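# Hang the long rail on two posts by its hooks

## Task

Set the long rail onto the two posts so that the hook at each of its ends sits fully down inside the slot marked in red. When finished, the posts must bear the rail's weight and only the posts and the robot may be in contact with it. The rail has to stay put on its own: if a gripper is still touching it, removing the robot must not make it roll or drop noticeably. A placement that holds only because the robot supports it does not count.

## Robot and tools

Robot: two 6-joint arms with parallel grippers, named left_arm and right_arm. These are names only, not image sides. Scene frame: origin at the table centre, +z up, table surface at z = +0.020 m. The arms face each other across the table; left_arm's base is at (+0.024, +0.432, +0.108) m, quat_wxyz (+0.414, 0, 0, -0.910), and right_arm's is at (-0.191, -0.523, +0.103) m, quat_wxyz (+0.822, 0, 0, +0.569).

Joint order per arm, used in every command and every result list: waist (joint_0), shoulder (joint_1), elbow (joint_2), wrist pitch (joint_3), wrist yaw (joint_4), wrist roll (joint_5). The waist, shoulder and wrist yaw numbers run opposite to the URDF's sign. Ranges below are in URDF signs, so negate and swap them for those three joints (shoulder 0 to 3.142 becomes -3.142 to 0 in your numbers). Ranges in rad: waist -3.054 to 3.054, shoulder 0 to 3.142, elbow 0 to 2.356, wrist pitch -1.571 to 1.571, wrist yaw -1.571 to 1.571, wrist roll -3.142 to 3.142. Real ends may differ by up to 0.010 rad.

A row is one flat list of 14 numbers, each in [-1, 1], always covering both arms: six joint values then a gripper opening for left_arm, then the same seven for right_arm. Joint values are scaled offsets, not poses. 1.0 equals 0.9615 rad for waist, shoulder and elbow, 1.713 for wrist pitch, 1.767 for wrist yaw and 1.728 for wrist roll. The gripper opening is absolute: +1 fully open (0.088 m between pads), empty fingers meet near -0.80, and lower values add nothing. Closing from fully open needs about 0.5 s.

execute_actions(actions): a list of actions; each action is a table of up to 15 rows, each row lasting one 1/30 s step, and the last row repeats until 15 steps are filled. Within an action every row's joint offsets are measured from the angles at that action's start, not from the previous row. For a call's first action that start is the last reported state. An action is refused for both arms if it would push any joint more than 0.010 rad beyond its range; if the first action fails this, or any action is malformed, nothing at all runs. Commands beyond a real end stop at it, with a 'joint sent to its limit' line. An empty list just returns state and images.

move(target, speed, blocking): target is one 14-number row whose joint offsets are measured from the Joint positions in the latest result that printed them. All joints finish together, so hands follow curves, and nothing slows for obstacles or the other arm. speed is the top rate in rad/s of the joint with the largest travel, 0.01 to 2, default 0.5; paths last 0.5 to 10 s. The 'move:' line gives the outcome (done, off_target, moving, held, fault), limits=held or limits=none, and each arm's joint farthest from target. With blocking=false you get a result after 0.5 s; use wait or stop before sending any new rows or moves. Faster moves and targets set deeper past a contact hit and press harder.

wait(seconds): 0 to 10, arms hold their last command, returns early if a move ends. stop(): brakes a running move; fingers keep going. zoom_image(camera, region): region [x0, y0, x1, y1] in pixels, at most 504x504, from cam_head_left, cam_head_right, cam_high, cam_low, cam_left_wrist or cam_right_wrist (all 504x504). read_manual(section) returns only licence text. finished_scene(scene) ends the scene with the given number permanently; call it only when the rail hangs steadily on its own.

Motion limits: each step, joint targets stay within about 0.21 rad (wrist yaw 0.267, roll 0.228) of measured angles, and are scaled back if the hand would land over 70 mm from its measured spot, so big changes need several actions. Friction can leave joints short, especially at long reach; check Joint positions after each motion. 'Joint targets' shows current drive goals. 'joint command not followed' means a clearance check altered some targets; HELD in step readings marks held-back steps.

Results: per-arm end_effector_position (m) and quat_wxyz plus velocities, in the scene frame; this point sits between the pads, 3 to 4 cm behind the fingertips, and may be off at long reach. Fingers point along the gripper's +x and close along y. Joint positions give rad and pad gap in m. grip_measured uses the command scale; readings can be off ~1 mm and read up to 0.061 narrow while squeezing. To hold something, command about 0.07 below grip_measured. grip_effort_n is motor effort (negative closes), capped near 83 N. Joint torques and external torque estimates are noisy and include friction and held weight.

Avoid: torque faults (load limits N m: waist 18.2, shoulder 22.5, elbow 22.4, wrist pitch 5.92, wrist yaw 5.9, wrist roll 5.54, held weight included), which freeze an arm 10 s; the arms touching or pressing each other; anything falling off the table; dropping, slamming or hard pushing of the rail. Brief outside tugs may occur on held or loose parts. Holding loads heats motors: MOTOR HOT warns from 50 °C, and 95 °C triggers an OVER-TEMPERATURE FAULT that may cut the arm's power.

Each tool is called after "Emit:" as name(argument=value, ...) on one line, values as JSON.

## Session

Emit:
execute_actions(actions=[])

Scene clock: 0.00 s.
left_arm: end_effector_position=(-0.1063, +0.0192, +0.2337) grip_measured=+1.000 grip_effort_n=n/a end_effector_quat_wxyz=(+0.279, +0.864, -0.253, -0.335) end_effector_velocity=(-0.000, +0.004, +0.000) end_effector_angular_velocity=(+0.009, -0.014, -0.002) | right_arm: end_effector_position=(-0.2201, -0.2837, +0.3328) grip_measured=+0.988 grip_effort_n=n/a end_effector_quat_wxyz=(+0.686, -0.467, +0.158, +0.535) end_effector_velocity=(+0.001, -0.001, +0.000) end_effector_angular_velocity=(-0.014, -0.008, +0.011)
Joint names: [waist, shoulder, elbow, wrist pitch, wrist yaw, wrist roll]
Joint positions: left_arm=[-0.096 -2.019  1.436 -0.697  1.096  1.085  0.088] | right_arm=[-0.879 -1.103  1.105 -1.15  -0.667  0.199  0.087]
Joint velocities: left_arm=[ 0.007  0.002 -0.002 -0.022  0.007 -0.007  0.   ] | right_arm=[ 0.007  0.002  0.002 -0.007  0.007 -0.022 -0.   ]
Joint torques (N m, as the arm reports them, + toward a larger Joint positions number): no reading
External joint torques (N m, as the arm's controller estimates them; a push from outside toward a larger Joint positions number lowers the number): no reading
Motor temperatures (°C, as the motors report them): left_arm=[26 28 26 27 27 27] | right_arm=[27 29 28 28 29 28]
Heat: left arm: hottest shoulder 28 °C (+0.0 °C/min); right arm: hottest shoulder 29 °C (+0.0 °C/min).
Joint targets: left_arm=[-0.096 -2.019 1.436 -0.697 1.096 1.085] | right_arm=[-0.879 -1.103 1.105 -1.150 -0.667 0.199]

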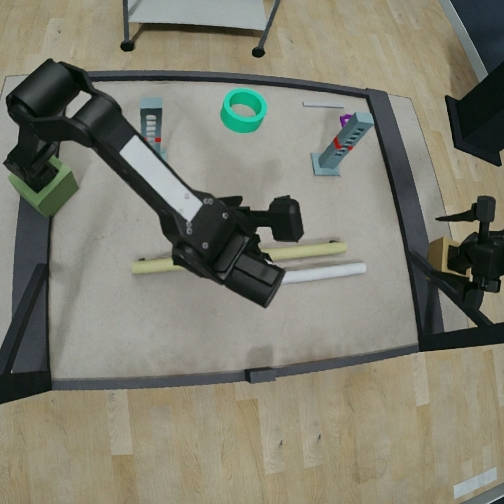

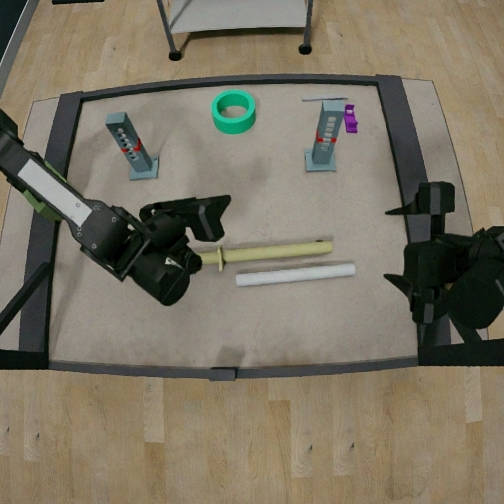

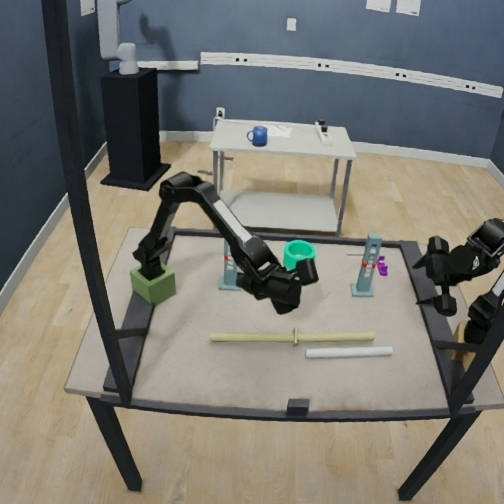

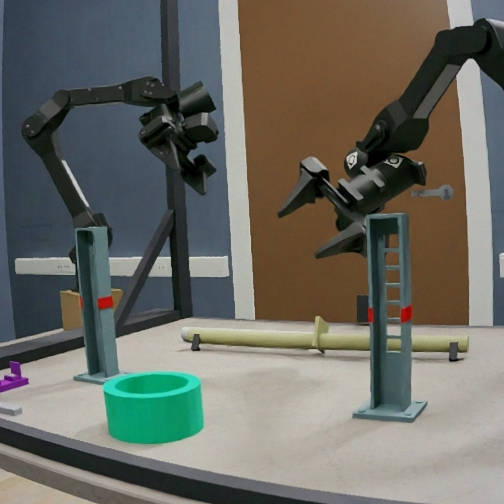

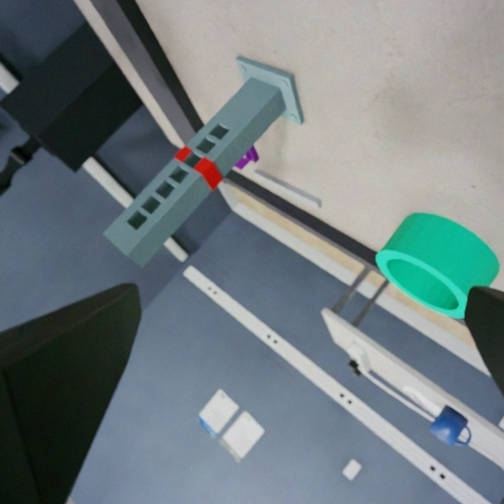

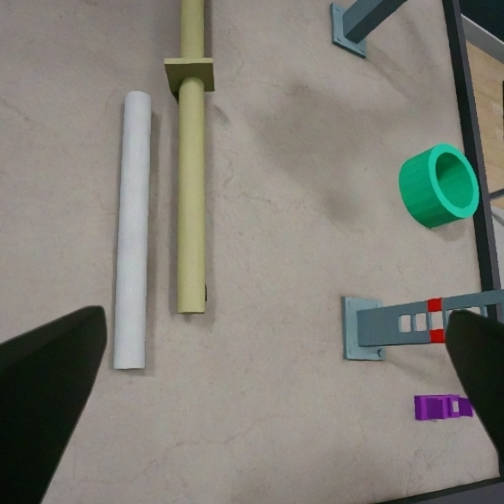

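Emit:
zoom_image(camera="cam_low", region=[340, 200, 504, 430])

Emit:
zoom_image(camera="cam_low", region=[170, 300, 350, 380])

Emit:
zoom_image(camera="cam_head_right", region=[190, 90, 390, 300])

Region (340, 200, 504, 430) of cam_low's 504x504 image, scaled by 2.191, with more detail than that image has; it fills the left 359 columns of this view, and the rest is white.

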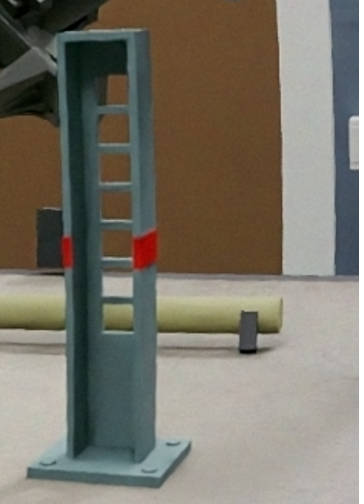

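Region (170, 300, 350, 380) of cam_low's 504x504 image, scaled by 2.800, with more detail than that image has.

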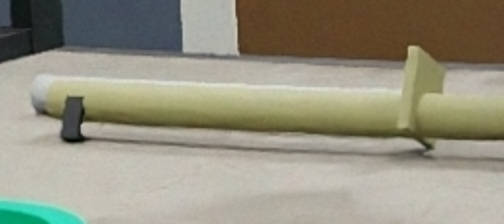

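Region (190, 90, 390, 300) of cam_head_right's 504x504 image, scaled by 2.400, with more detail than that image has; it fills the left 480 columns of this view, and the rest is white.

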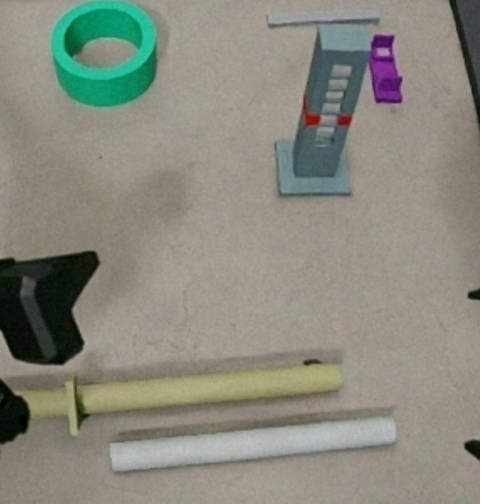

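Emit:
zoom_image(camera="cam_low", region=[430, 325, 480, 370])

Emit:
zoom_image(camera="cam_low", region=[175, 315, 225, 360])

Emit:
zoom_image(camera="cam_right_wrist", region=[140, 40, 240, 130])

Emit:
zoom_image(camera="cam_right_wrist", region=[330, 270, 504, 380])

Region (430, 325, 480, 370) of cam_low's 504x504 image, scaled by 10.080, with more detail than that image has; it fills the top 454 rows of this view, and the rest is white.

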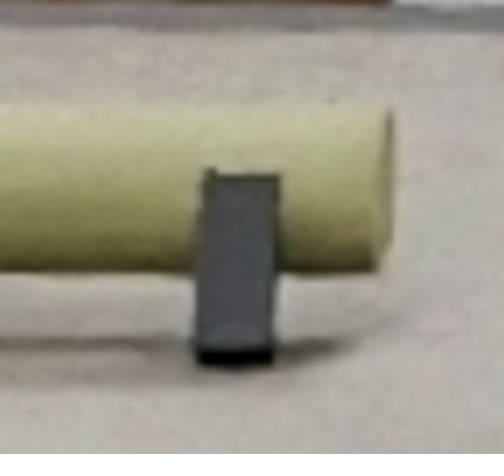

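Region (175, 315, 225, 360) of cam_low's 504x504 image, scaled by 10.080, with more detail than that image has; it fills the top 454 rows of this view, and the rest is white.

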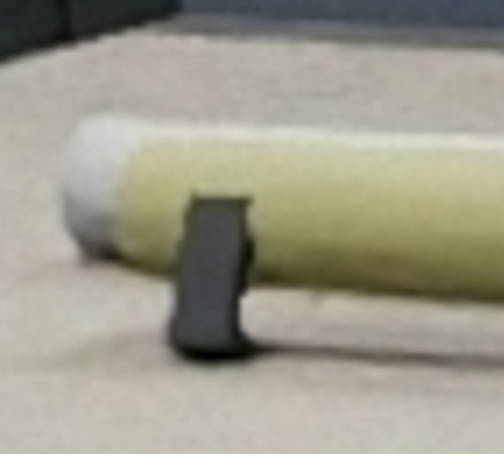

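Region (140, 40, 240, 130) of cam_right_wrist's 504x504 image, scaled by 5.040, with more detail than that image has; it fills the top 454 rows of this view, and the rest is white.

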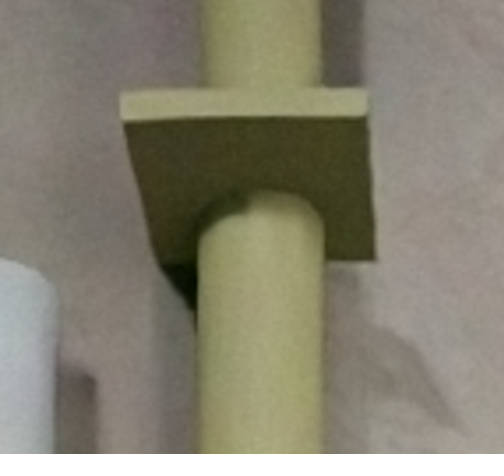

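Region (330, 270, 504, 380) of cam_right_wrist's 504x504 image, scaled by 2.897, with more detail than that image has; it fills the top 319 rows of this view, and the rest is white.

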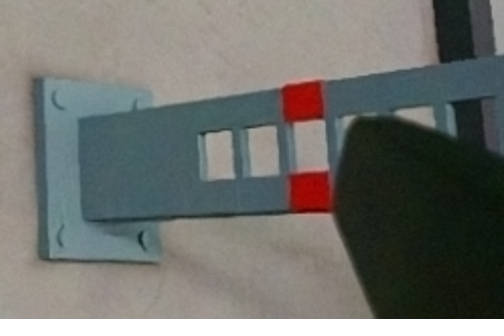

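Emit:
move(target=[-0.529,-0.140,0.206,-0.139,-0.910,0.146,0.2,0,0,0,0,0,0,1], speed=1.0)

Scene clock: 14.40 s.
left_arm: end_effector_position=(-0.0976, +0.0132, +0.1662) grip_measured=+0.202 grip_effort_n=-14.2 end_effector_quat_wxyz=(+0.041, +0.500, +0.022, -0.865) end_effector_velocity=(+0.000, +0.002, -0.000) end_effector_angular_velocity=(+0.010, -0.008, +0.005) | right_arm: end_effector_position=(-0.2201, -0.2837, +0.3328) grip_measured=+0.988 grip_effort_n=-1.2 end_effector_quat_wxyz=(+0.686, -0.467, +0.158, +0.535) end_effector_velocity=(+0.005, -0.003, +0.001) end_effector_angular_velocity=(-0.008, -0.030, -0.006)
Joint names: [waist, shoulder, elbow, wrist pitch, wrist yaw, wrist roll]
Joint positions: left_arm=[-0.603 -2.143  1.625 -0.932 -0.509  1.335  0.049] | right_arm=[-0.879 -1.103  1.105 -1.15  -0.667  0.199  0.087]
Joint velocities: left_arm=[ 0.002  0.002 -0.002 -0.007  0.007 -0.007 -0.   ] | right_arm=[ 0.002  0.002  0.002 -0.022 -0.022 -0.007 -0.   ]
Joint torques (N m, as the arm reports them, + toward a larger Joint positions number): left_arm=[-0.2   8.01  5.93  0.12 -0.41  0.06] | right_arm=[ 0.01  2.39  6.26  1.13 -0.43  0.05]
External joint torques (N m, as the arm's controller estimates them; a push from outside toward a larger Joint positions number lowers the number): left_arm=[-0.13 -1.52  0.4  -0.35 -0.04  0.05] | right_arm=[ 0.   -0.31  0.33  0.21 -0.04  0.02]
Motor temperatures (°C, as the motors report them): left_arm=[26 32 27 27 28 27] | right_arm=[27 30 31 29 29 28]
Heat: left arm: hottest shoulder 32 °C (+16.7 °C/min); right arm: hottest elbow 31 °C (+8.3 °C/min).
Joint targets: left_arm=[-0.605 -2.153 1.635 -0.935 -0.512 1.337] | right_arm=[-0.879 -1.103 1.105 -1.150 -0.667 0.199]
move: done; limits=none; left_arm: farthest joint: the shoulder, 0.010 radians from its target (0.134 radians at the start); right_arm: farthest joint: the waist, 0.000 radians from its target (0.000 radians at the start)

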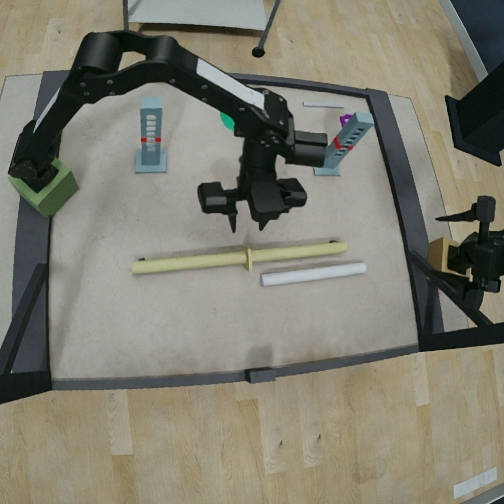

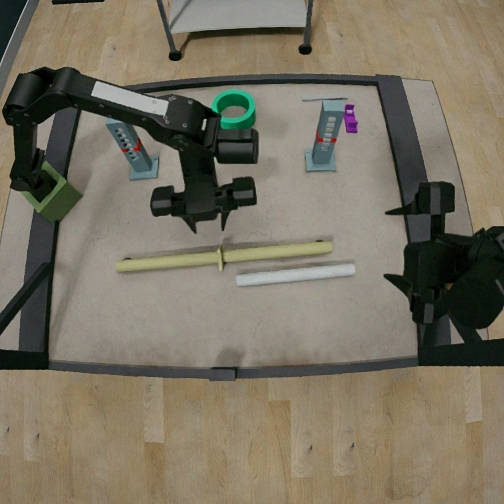

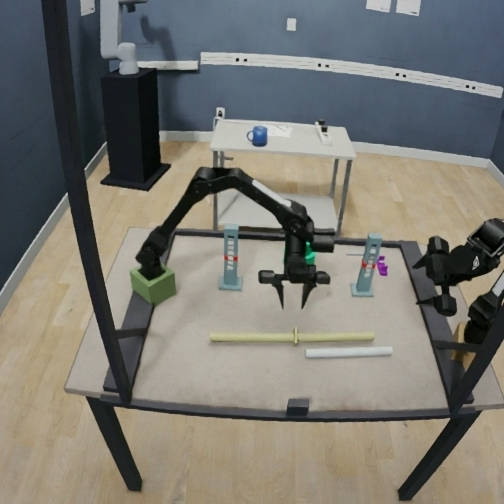

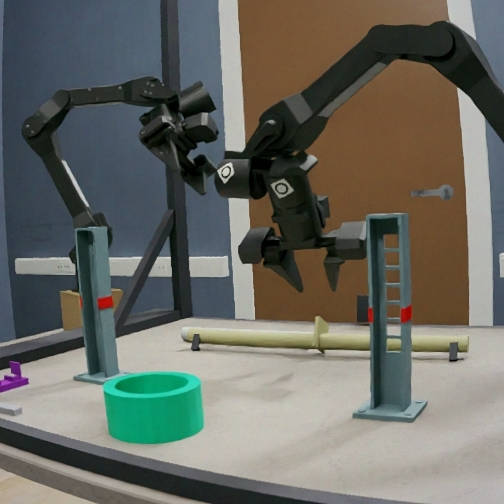

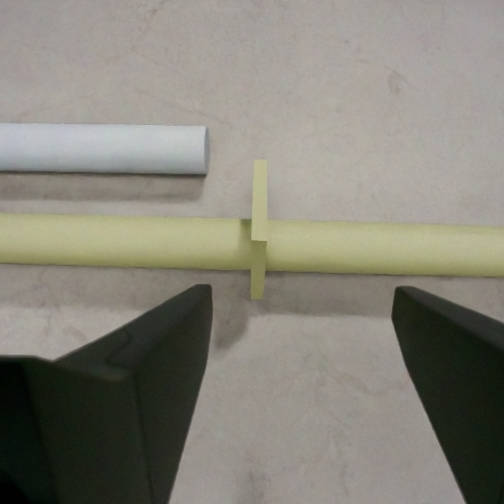

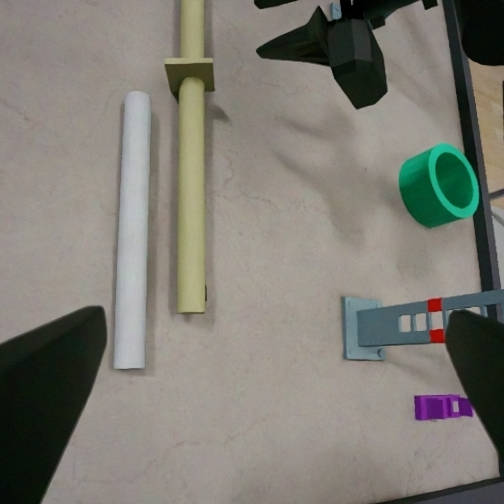

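Emit:
move(target=[0.124,-0.205,0.021,0.134,0.007,-0.064,0.0,0,0,0,0,0,0,1], speed=0.25)

Scene clock: 21.43 s.
left_arm: end_effector_position=(-0.1523, -0.0018, +0.0948) grip_measured=+0.002 grip_effort_n=-14.2 end_effector_quat_wxyz=(+0.030, +0.499, +0.018, -0.866) end_effector_velocity=(+0.002, +0.003, -0.003) end_effector_angular_velocity=(+0.011, -0.024, +0.008) | right_arm: end_effector_position=(-0.2201, -0.2837, +0.3328) grip_measured=+0.988 grip_effort_n=-0.7 end_effector_quat_wxyz=(+0.686, -0.467, +0.158, +0.535) end_effector_velocity=(+0.000, -0.005, -0.005) end_effector_angular_velocity=(-0.036, -0.000, +0.012)
Joint names: [waist, shoulder, elbow, wrist pitch, wrist yaw, wrist roll]
Joint positions: left_arm=[-0.485 -2.331  1.636 -0.706 -0.499  1.226  0.039] | right_arm=[-0.879 -1.103  1.105 -1.15  -0.667  0.199  0.087]
Joint velocities: left_arm=[ 0.002  0.002 -0.007 -0.007  0.022 -0.007 -0.   ] | right_arm=[ 0.002  0.002 -0.007 -0.022  0.022 -0.007 -0.   ]
Joint torques (N m, as the arm reports them, + toward a larger Joint positions number): left_arm=[ 0.05  8.88  5.65  0.57 -0.24 -0.1 ] | right_arm=[-0.02  2.37  6.22  1.13 -0.43  0.04]
External joint torques (N m, as the arm's controller estimates them; a push from outside toward a larger Joint positions number lowers the number): left_arm=[ 0.06 -1.57  0.29  0.    0.12 -0.1 ] | right_arm=[-0.03 -0.27  0.34  0.21 -0.05  0.01]
Motor temperatures (°C, as the motors report them): left_arm=[26 33 28 28 28 27] | right_arm=[27 30 32 29 29 28]
Heat: left arm: hottest shoulder 33 °C (+14.0 °C/min); right arm: hottest elbow 32 °C (+8.4 °C/min).
Joint targets: left_arm=[-0.484 -2.340 1.645 -0.703 -0.497 1.224] | right_arm=[-0.879 -1.103 1.105 -1.150 -0.667 0.199]
move: done; limits=none; left_arm: farthest joint: the shoulder, 0.009 radians from its target (0.197 radians at the start); right_arm: farthest joint: the waist, 0.000 radians from its target (0.000 radians at the start)

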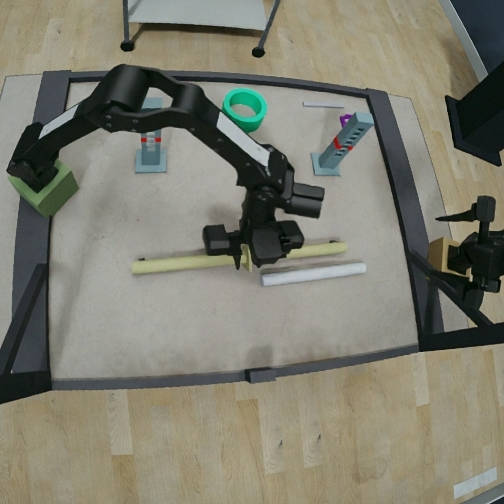

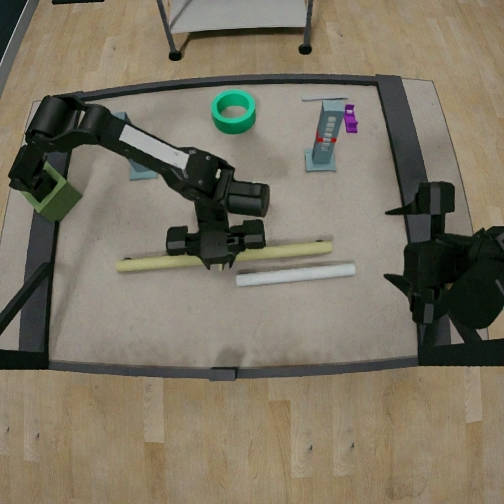

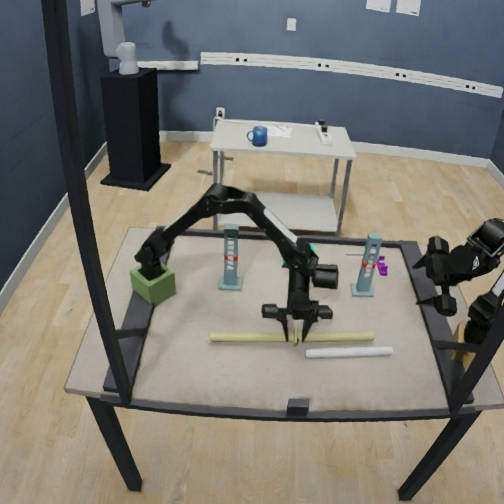

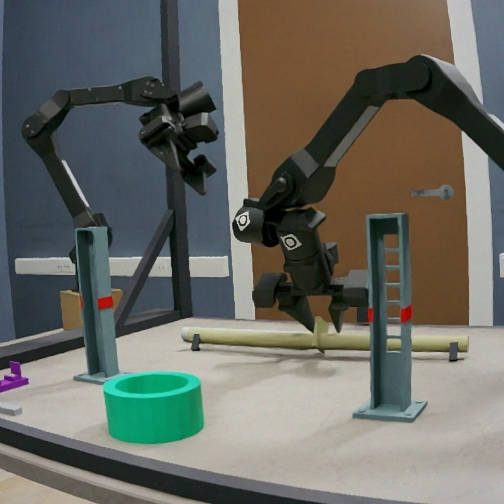

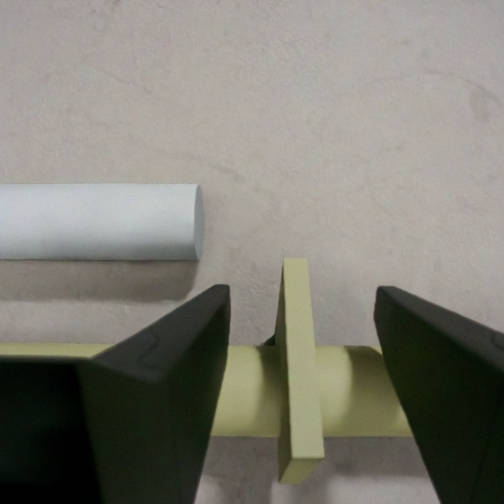

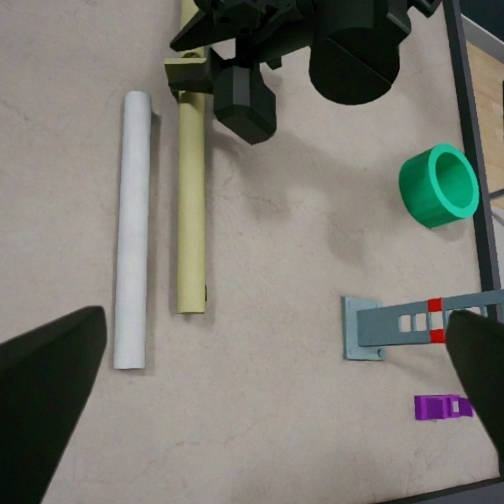

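Emit:
execute_actions(actions=[[[0,-0.009,0.012,0.004,0,0,-0.5,0,0,0,0,0,0,1]],[[0,0,0,0,0,0,-0.6,0,0,0,0,0,0,1],[0,0,0,0,0,0,-0.65,0,0,0,0,0,0,1],[0,0,0,0,0,0,-0.7,0,0,0,0,0,0,1],[0,0,0,0,0,0,-0.75,0,0,0,0,0,0,1],[0,0,0,0,0,0,-0.9,0,0,0,0,0,0,1]]])

Scene clock: 24.17 s.
left_arm: end_effector_position=(-0.1525, -0.0036, +0.0956) grip_measured=-0.699 grip_effort_n=-83.5 end_effector_quat_wxyz=(+0.032, +0.499, +0.015, -0.866) end_effector_velocity=(-0.002, -0.000, +0.001) end_effector_angular_velocity=(+0.006, +0.010, +0.015) | right_arm: end_effector_position=(-0.2201, -0.2837, +0.3328) grip_measured=+0.988 grip_effort_n=-1.2 end_effector_quat_wxyz=(+0.686, -0.467, +0.158, +0.535) end_effector_velocity=(+0.001, -0.002, -0.001) end_effector_angular_velocity=(-0.012, -0.002, +0.006)
Joint names: [waist, shoulder, elbow, wrist pitch, wrist yaw, wrist roll]
Joint positions: left_arm=[-0.486 -2.331  1.638 -0.701 -0.498  1.226  0.005] | right_arm=[-0.879 -1.103  1.105 -1.15  -0.667  0.199  0.087]
Joint velocities: left_arm=[ 0.002  0.002 -0.002  0.007 -0.007 -0.022 -0.   ] | right_arm=[ 0.002  0.002 -0.002 -0.007  0.007 -0.007 -0.   ]
Joint torques (N m, as the arm reports them, + toward a larger Joint positions number): left_arm=[ 0.01  9.92  4.78  0.32 -0.35 -0.01] | right_arm=[-0.02  2.36  6.25  1.12 -0.43  0.04]
External joint torques (N m, as the arm's controller estimates them; a push from outside toward a larger Joint positions number lowers the number): left_arm=[ 0.   -0.66 -0.65 -0.27  0.02 -0.02] | right_arm=[-0.02 -0.31  0.32  0.19 -0.05  0.01]
External joint torques at the end of the 1st action: left_arm=[ 0.01 -1.43  0.36  0.01  0.04 -0.02] | right_arm=[ 0.   -0.31  0.29  0.19 -0.05  0.02]
Motor temperatures (°C, as the motors report them): left_arm=[26 33 28 28 28 27] | right_arm=[27 30 32 29 29 28]
Heat: left arm: hottest shoulder 33 °C (+12.4 °C/min); right arm: hottest elbow 32 °C (+7.4 °C/min).
Joint targets: left_arm=[-0.485 -2.331 1.638 -0.702 -0.499 1.226] | right_arm=[-0.879 -1.103 1.105 -1.150 -0.667 0.199]
Step readings (joint positions; steps 1 to 15: 1st action; 16 to 30: 2nd action):
0: left_arm=[-0.485 -2.331 1.636 -0.706 -0.499 1.226] | right_arm=[-0.879 -1.103 1.105 -1.150 -0.667 0.199]
1: left_arm=[-0.485 -2.331 1.636 -0.706 -0.499 1.226] | right_arm=[-0.879 -1.103 1.105 -1.150 -0.667 0.199]
2: left_arm=[-0.485 -2.331 1.636 -0.705 -0.499 1.226] | right_arm=[-0.879 -1.103 1.105 -1.150 -0.667 0.199]
4: left_arm=[-0.485 -2.331 1.637 -0.703 -0.499 1.226] | right_arm=[-0.879 -1.103 1.105 -1.150 -0.667 0.199]
8: left_arm=[-0.485 -2.331 1.638 -0.702 -0.499 1.226] | right_arm=[-0.879 -1.103 1.105 -1.150 -0.667 0.199]
15: left_arm=[-0.485 -2.331 1.638 -0.702 -0.499 1.226] | right_arm=[-0.879 -1.103 1.105 -1.150 -0.667 0.199]
16: left_arm=[-0.485 -2.331 1.638 -0.702 -0.499 1.226] | right_arm=[-0.879 -1.103 1.105 -1.150 -0.667 0.199]
17: left_arm=[-0.485 -2.331 1.638 -0.702 -0.499 1.226] | right_arm=[-0.879 -1.103 1.105 -1.150 -0.667 0.199]
19: left_arm=[-0.485 -2.331 1.638 -0.702 -0.499 1.226] | right_arm=[-0.879 -1.103 1.105 -1.150 -0.667 0.199]
23: left_arm=[-0.486 -2.331 1.638 -0.701 -0.498 1.226] | right_arm=[-0.879 -1.103 1.105 -1.150 -0.667 0.199]
30: Joint positions above

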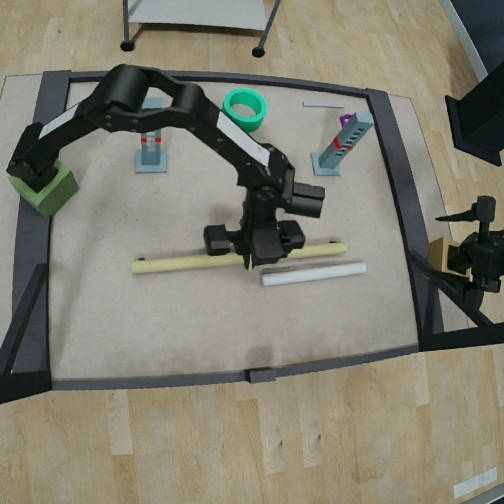

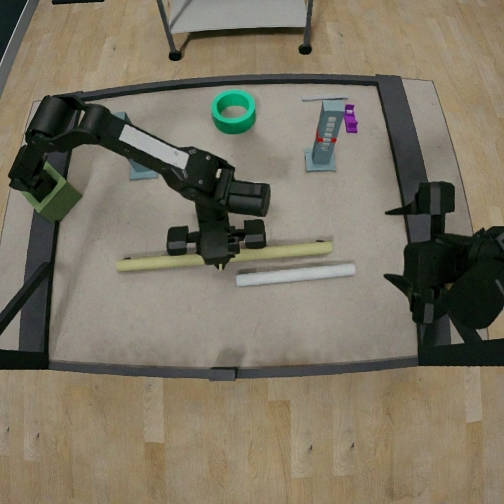

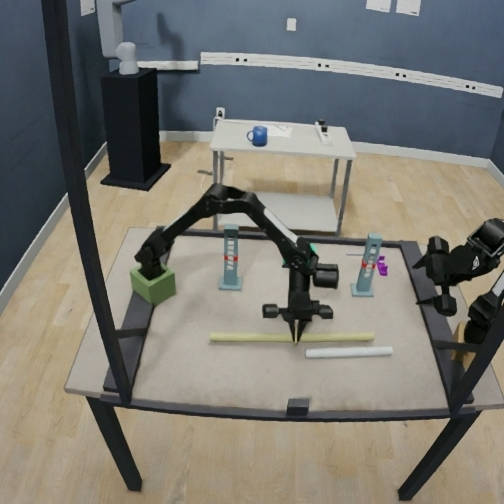

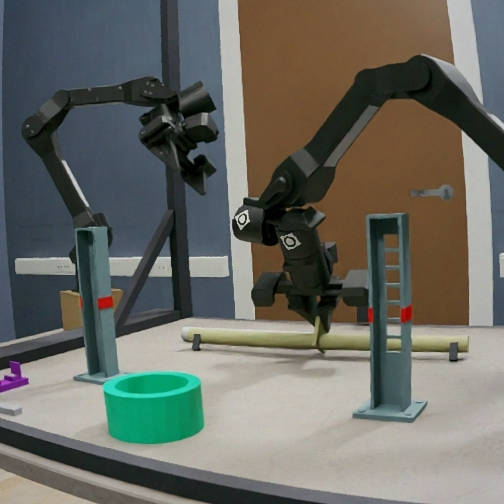

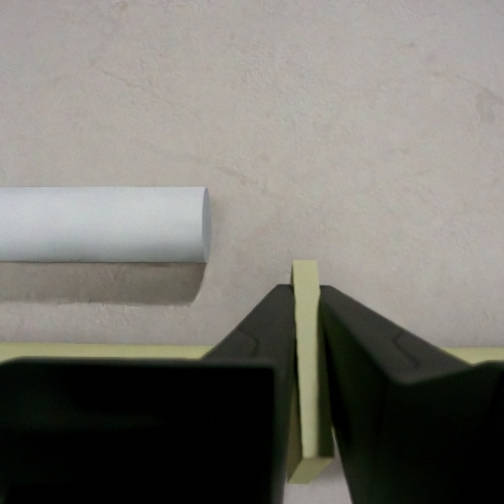

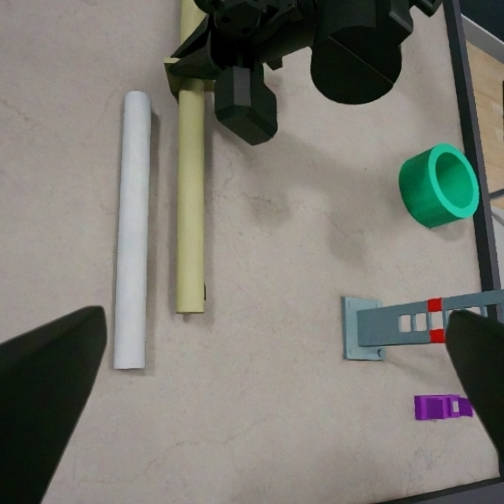

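Emit:
move(target=[0,0.17,0.005,-0.09,0,0,-0.9,0.4,0.1,-0.3,0.4,0.2,-0.06,1], speed=0.6)

Scene clock: 30.67 s.
left_arm: end_effector_position=(-0.1475, +0.0140, +0.1486) grip_measured=-0.700 grip_effort_n=-83.5 end_effector_quat_wxyz=(+0.028, +0.503, +0.021, -0.863) end_effector_velocity=(+0.002, -0.001, -0.001) end_effector_angular_velocity=(-0.016, -0.020, -0.005) | right_arm: end_effector_position=(-0.1849, -0.2201, +0.3146) grip_measured=+0.988 grip_effort_n=-1.6 end_effector_quat_wxyz=(+0.740, -0.236, +0.201, +0.596) end_effector_velocity=(-0.001, +0.000, +0.002) end_effector_angular_velocity=(+0.012, +0.021, +0.006)
Joint names: [waist, shoulder, elbow, wrist pitch, wrist yaw, wrist roll]
Joint positions: left_arm=[-0.486 -2.196  1.638 -0.855 -0.492  1.228  0.005] | right_arm=[-0.497 -1.013  0.825 -0.468 -0.319  0.102  0.087]
Joint velocities: left_arm=[ 0.002  0.002 -0.002  0.007  0.022  0.007 -0.   ] | right_arm=[ 0.007  0.007 -0.002  0.007  0.022  0.007  0.   ]
Joint torques (N m, as the arm reports them, + toward a larger Joint positions number): left_arm=[ 0.02 12.49  5.53  0.29 -0.54 -0.08] | right_arm=[ 0.3   3.44  5.99  1.85  0.06 -0.16]
External joint torques (N m, as the arm's controller estimates them; a push from outside toward a larger Joint positions number lowers the number): left_arm=[ 0.04  2.49 -0.13 -0.28 -0.18 -0.08] | right_arm=[ 0.28  0.56 -0.69  0.32  0.19 -0.17]
Motor temperatures (°C, as the motors report them): left_arm=[26 36 28 28 28 27] | right_arm=[27 30 33 30 29 28]
Heat: left arm: hottest shoulder 36 °C (+15.7 °C/min); right arm: hottest elbow 33 °C (+7.8 °C/min).
Joint targets: left_arm=[-0.486 -2.167 1.643 -0.855 -0.498 1.227] | right_arm=[-0.494 -1.006 0.816 -0.464 -0.314 0.096]
move: off_target (left_arm); limits=none; left_arm: farthest joint: the shoulder, 0.029 radians from its target (0.163 radians at the start); right_arm: farthest joint: the elbow, 0.008 radians from its target (0.288 radians at the start)

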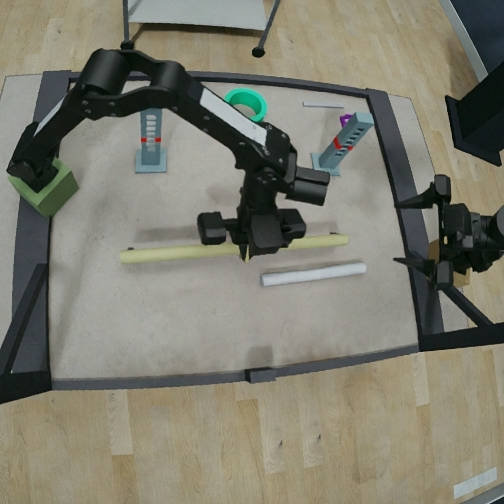

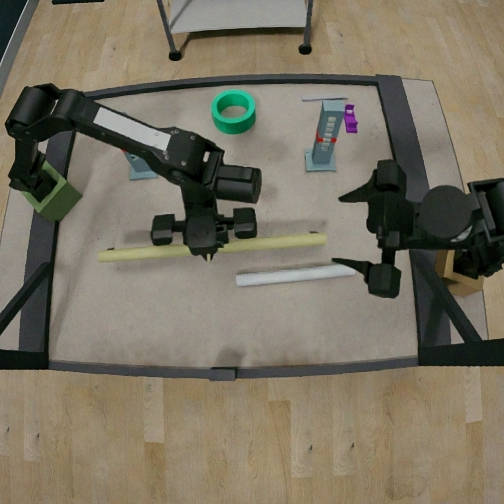

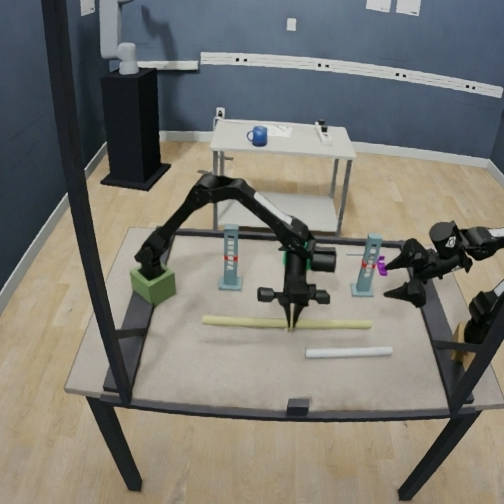

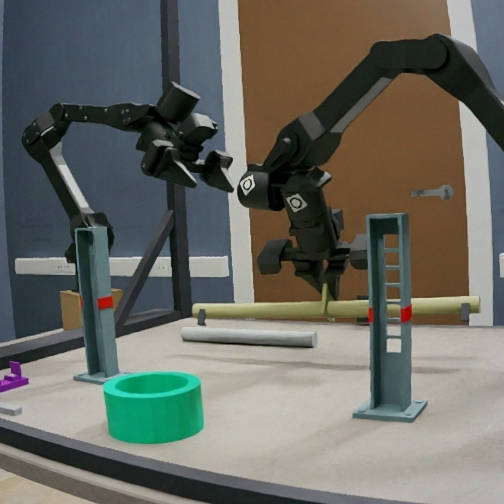

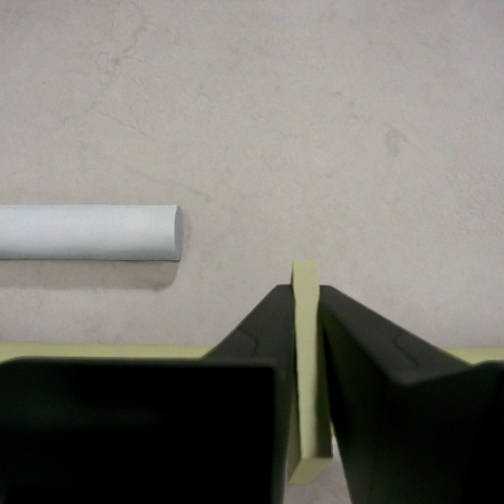

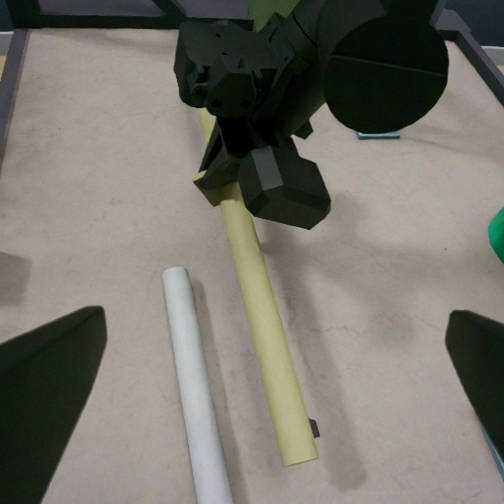

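Emit:
move(target=[0.076,-0.356,0.590,-0.340,0.646,-0.021,-0.9,0.878,0.118,-0.806,0.623,0.18,-0.059,1], speed=0.5)

Scene clock: 34.47 s.
left_arm: end_effector_position=(-0.0238, -0.0257, +0.1514) grip_measured=-0.789 grip_effort_n=-83.5 end_effector_quat_wxyz=(+0.012, +0.901, -0.008, -0.433) end_effector_velocity=(-0.001, -0.001, +0.001) end_effector_angular_velocity=(-0.014, -0.004, +0.002) | right_arm: end_effector_position=(-0.0117, -0.3136, +0.2152) grip_measured=+0.988 grip_effort_n=-1.2 end_effector_quat_wxyz=(+0.902, -0.051, +0.115, +0.413) end_effector_velocity=(-0.001, -0.000, -0.002) end_effector_angular_velocity=(-0.009, +0.001, +0.006)
Joint names: [waist, shoulder, elbow, wrist pitch, wrist yaw, wrist roll]
Joint positions: left_arm=[-0.414 -2.542  2.203 -1.437  0.648  1.194  0.   ] | right_arm=[ 0.344 -0.905  0.057  0.596 -0.007  0.006  0.087]
Joint velocities: left_arm=[ 0.002  0.002 -0.002  0.007  0.007 -0.007  0.   ] | right_arm=[ 0.002  0.002 -0.002 -0.007  0.007 -0.007 -0.   ]
Joint torques (N m, as the arm reports them, + toward a larger Joint positions number): left_arm=[ 0.14 11.27  5.09 -0.2   0.43 -0.1 ] | right_arm=[ 0.24  1.78  5.29  2.05  0.22 -0.15]
External joint torques (N m, as the arm's controller estimates them; a push from outside toward a larger Joint positions number lowers the number): left_arm=[ 0.12 -0.14 -0.21 -0.19  0.07 -0.09] | right_arm=[ 0.23  0.24 -0.72  0.32  0.23 -0.16]
Motor temperatures (°C, as the motors report them): left_arm=[26 37 29 28 28 27] | right_arm=[27 30 33 30 29 28]
Heat: left arm: hottest shoulder 37 °C (+15.7 °C/min); right arm: hottest elbow 33 °C (+7.0 °C/min).
Joint targets: left_arm=[-0.412 -2.539 2.206 -1.437 0.650 1.192] | right_arm=[0.347 -0.900 0.050 0.599 -0.001 -0.000]
move: done; limits=none; left_arm: farthest joint: the shoulder, 0.004 radians from its target (0.342 radians at the start); right_arm: farthest joint: the elbow, 0.007 radians from its target (0.775 radians at the start)

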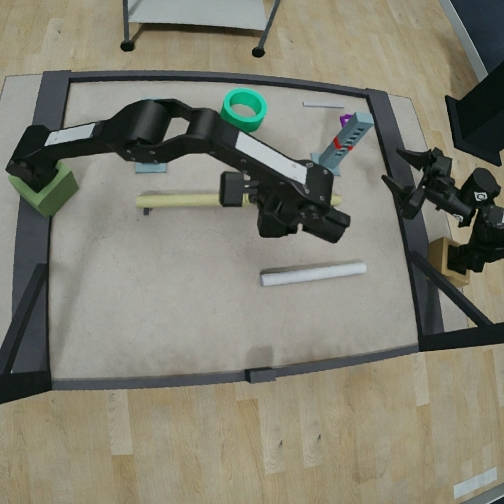

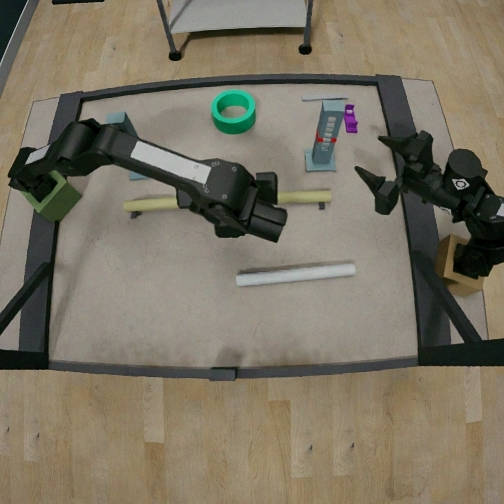

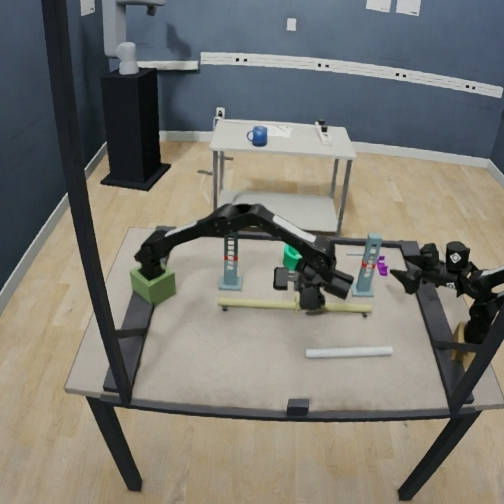

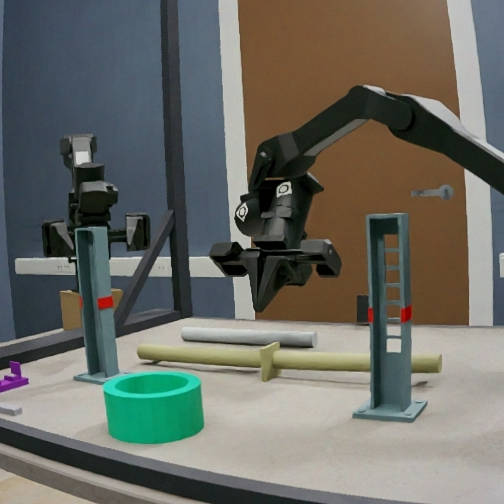

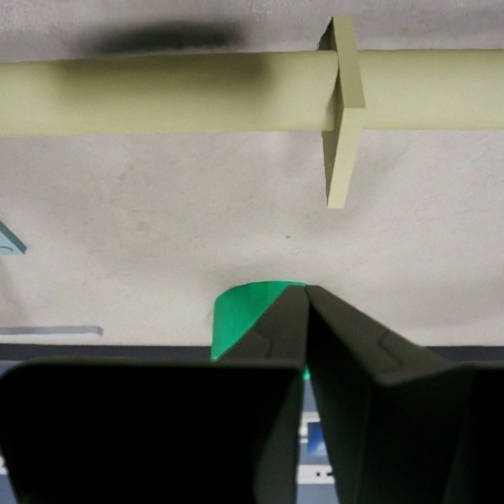

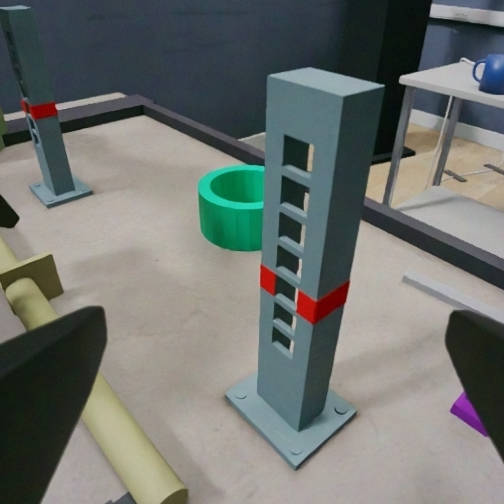

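Emit:
move(target=[-0.296,0.266,-0.410,0.203,-0.368,0.208,0.0,0,0,0,0,0,0,1], speed=0.7)

Scene clock: 44.53 s.
left_arm: end_effector_position=(+0.0158, -0.0080, +0.1290) grip_measured=-0.003 grip_effort_n=17.4 end_effector_quat_wxyz=(-0.001, +0.707, +0.003, -0.707) end_effector_velocity=(+0.000, +0.002, +0.000) end_effector_angular_velocity=(+0.007, -0.007, +0.005) | right_arm: end_effector_position=(-0.0117, -0.3136, +0.2152) grip_measured=+0.988 grip_effort_n=-0.2 end_effector_quat_wxyz=(+0.902, -0.051, +0.115, +0.413) end_effector_velocity=(-0.001, -0.000, -0.003) end_effector_angular_velocity=(-0.013, +0.004, +0.006)
Joint names: [waist, shoulder, elbow, wrist pitch, wrist yaw, wrist roll]
Joint positions: left_arm=[-0.698 -2.3    1.816 -1.092  0.     1.551  0.039] | right_arm=[ 0.344 -0.905  0.057  0.596 -0.007  0.006  0.087]
Joint velocities: left_arm=[ 0.002  0.002 -0.002 -0.007  0.007 -0.007 -0.   ] | right_arm=[ 0.002 -0.002 -0.002 -0.007  0.007 -0.007 -0.   ]
Joint torques (N m, as the arm reports them, + toward a larger Joint positions number): left_arm=[-0.05 11.28  3.99  0.26 -0.13  0.04] | right_arm=[-0.01  1.17  6.29  1.84  0.01  0.03]
External joint torques (N m, as the arm's controller estimates them; a push from outside toward a larger Joint positions number lowers the number): left_arm=[-0.12  0.86 -1.47 -0.01 -0.07  0.04] | right_arm=[ 0.   -0.36  0.29  0.12  0.01  0.02]
Motor temperatures (°C, as the motors report them): left_arm=[26 40 29 28 28 27] | right_arm=[27 30 33 32 29 28]
Heat: left arm: hottest shoulder 40 °C (+16.2 °C/min); right arm: hottest elbow 33 °C (+5.4 °C/min).
Joint targets: left_arm=[-0.699 -2.286 1.808 -1.089 -0.003 1.553] | right_arm=[0.344 -0.905 0.057 0.596 -0.007 0.006]
move: off_target (left_arm); limits=none; left_arm: farthest joint: the shoulder, 0.014 radians from its target (0.256 radians at the start); right_arm: farthest joint: the waist, 0.000 radians from its target (0.000 radians at the start)

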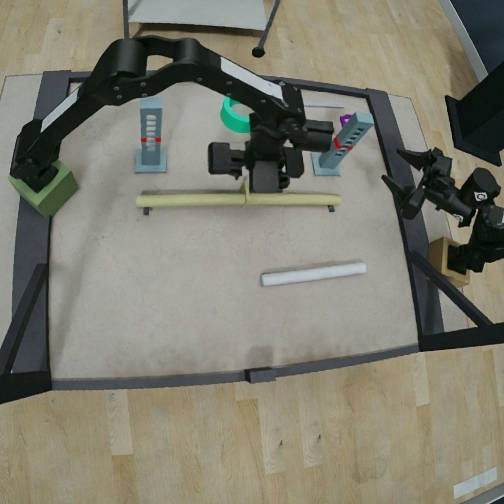

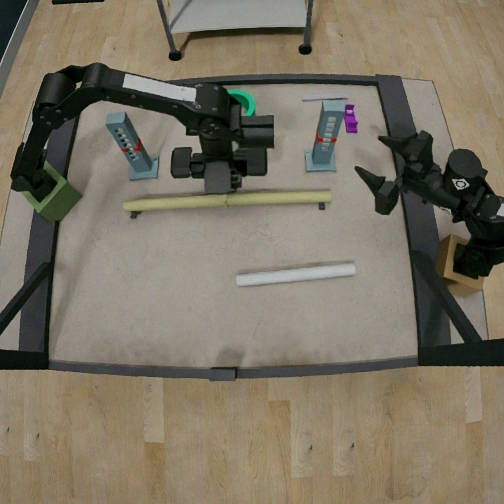

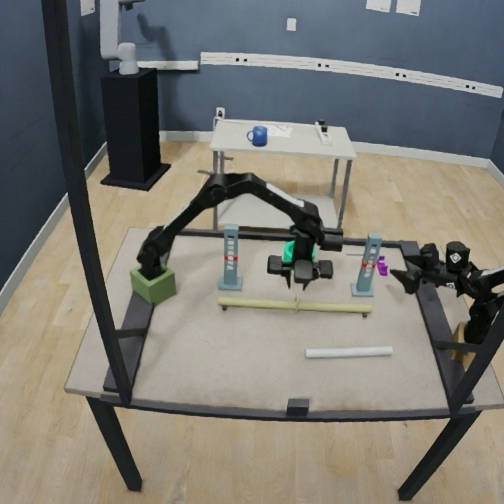

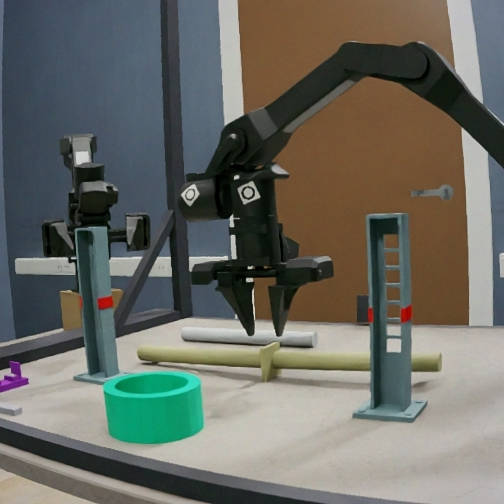

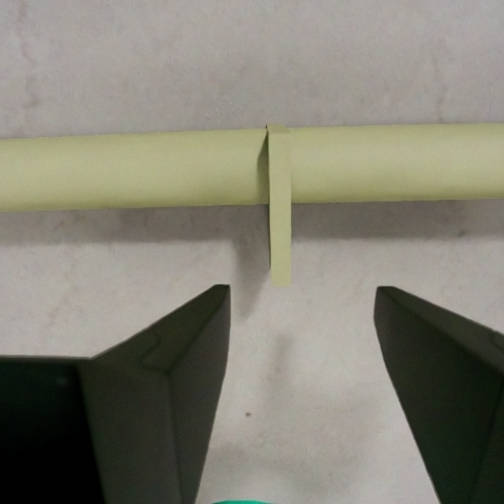

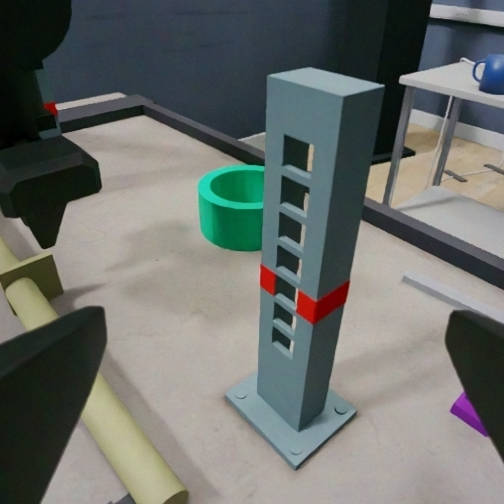

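Emit:
zoom_image(camera="cam_head_right", region=[110, 185, 170, 230])

Region (110, 185, 170, 230) of cam_head_right's 504x504 image, scaled by 8.400, with more detail than that image has; it fills the top 378 rows of this view, and the rest is white.

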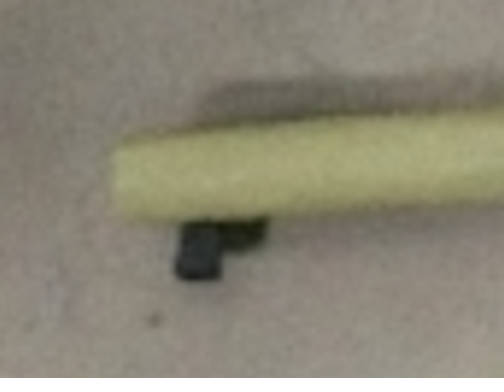

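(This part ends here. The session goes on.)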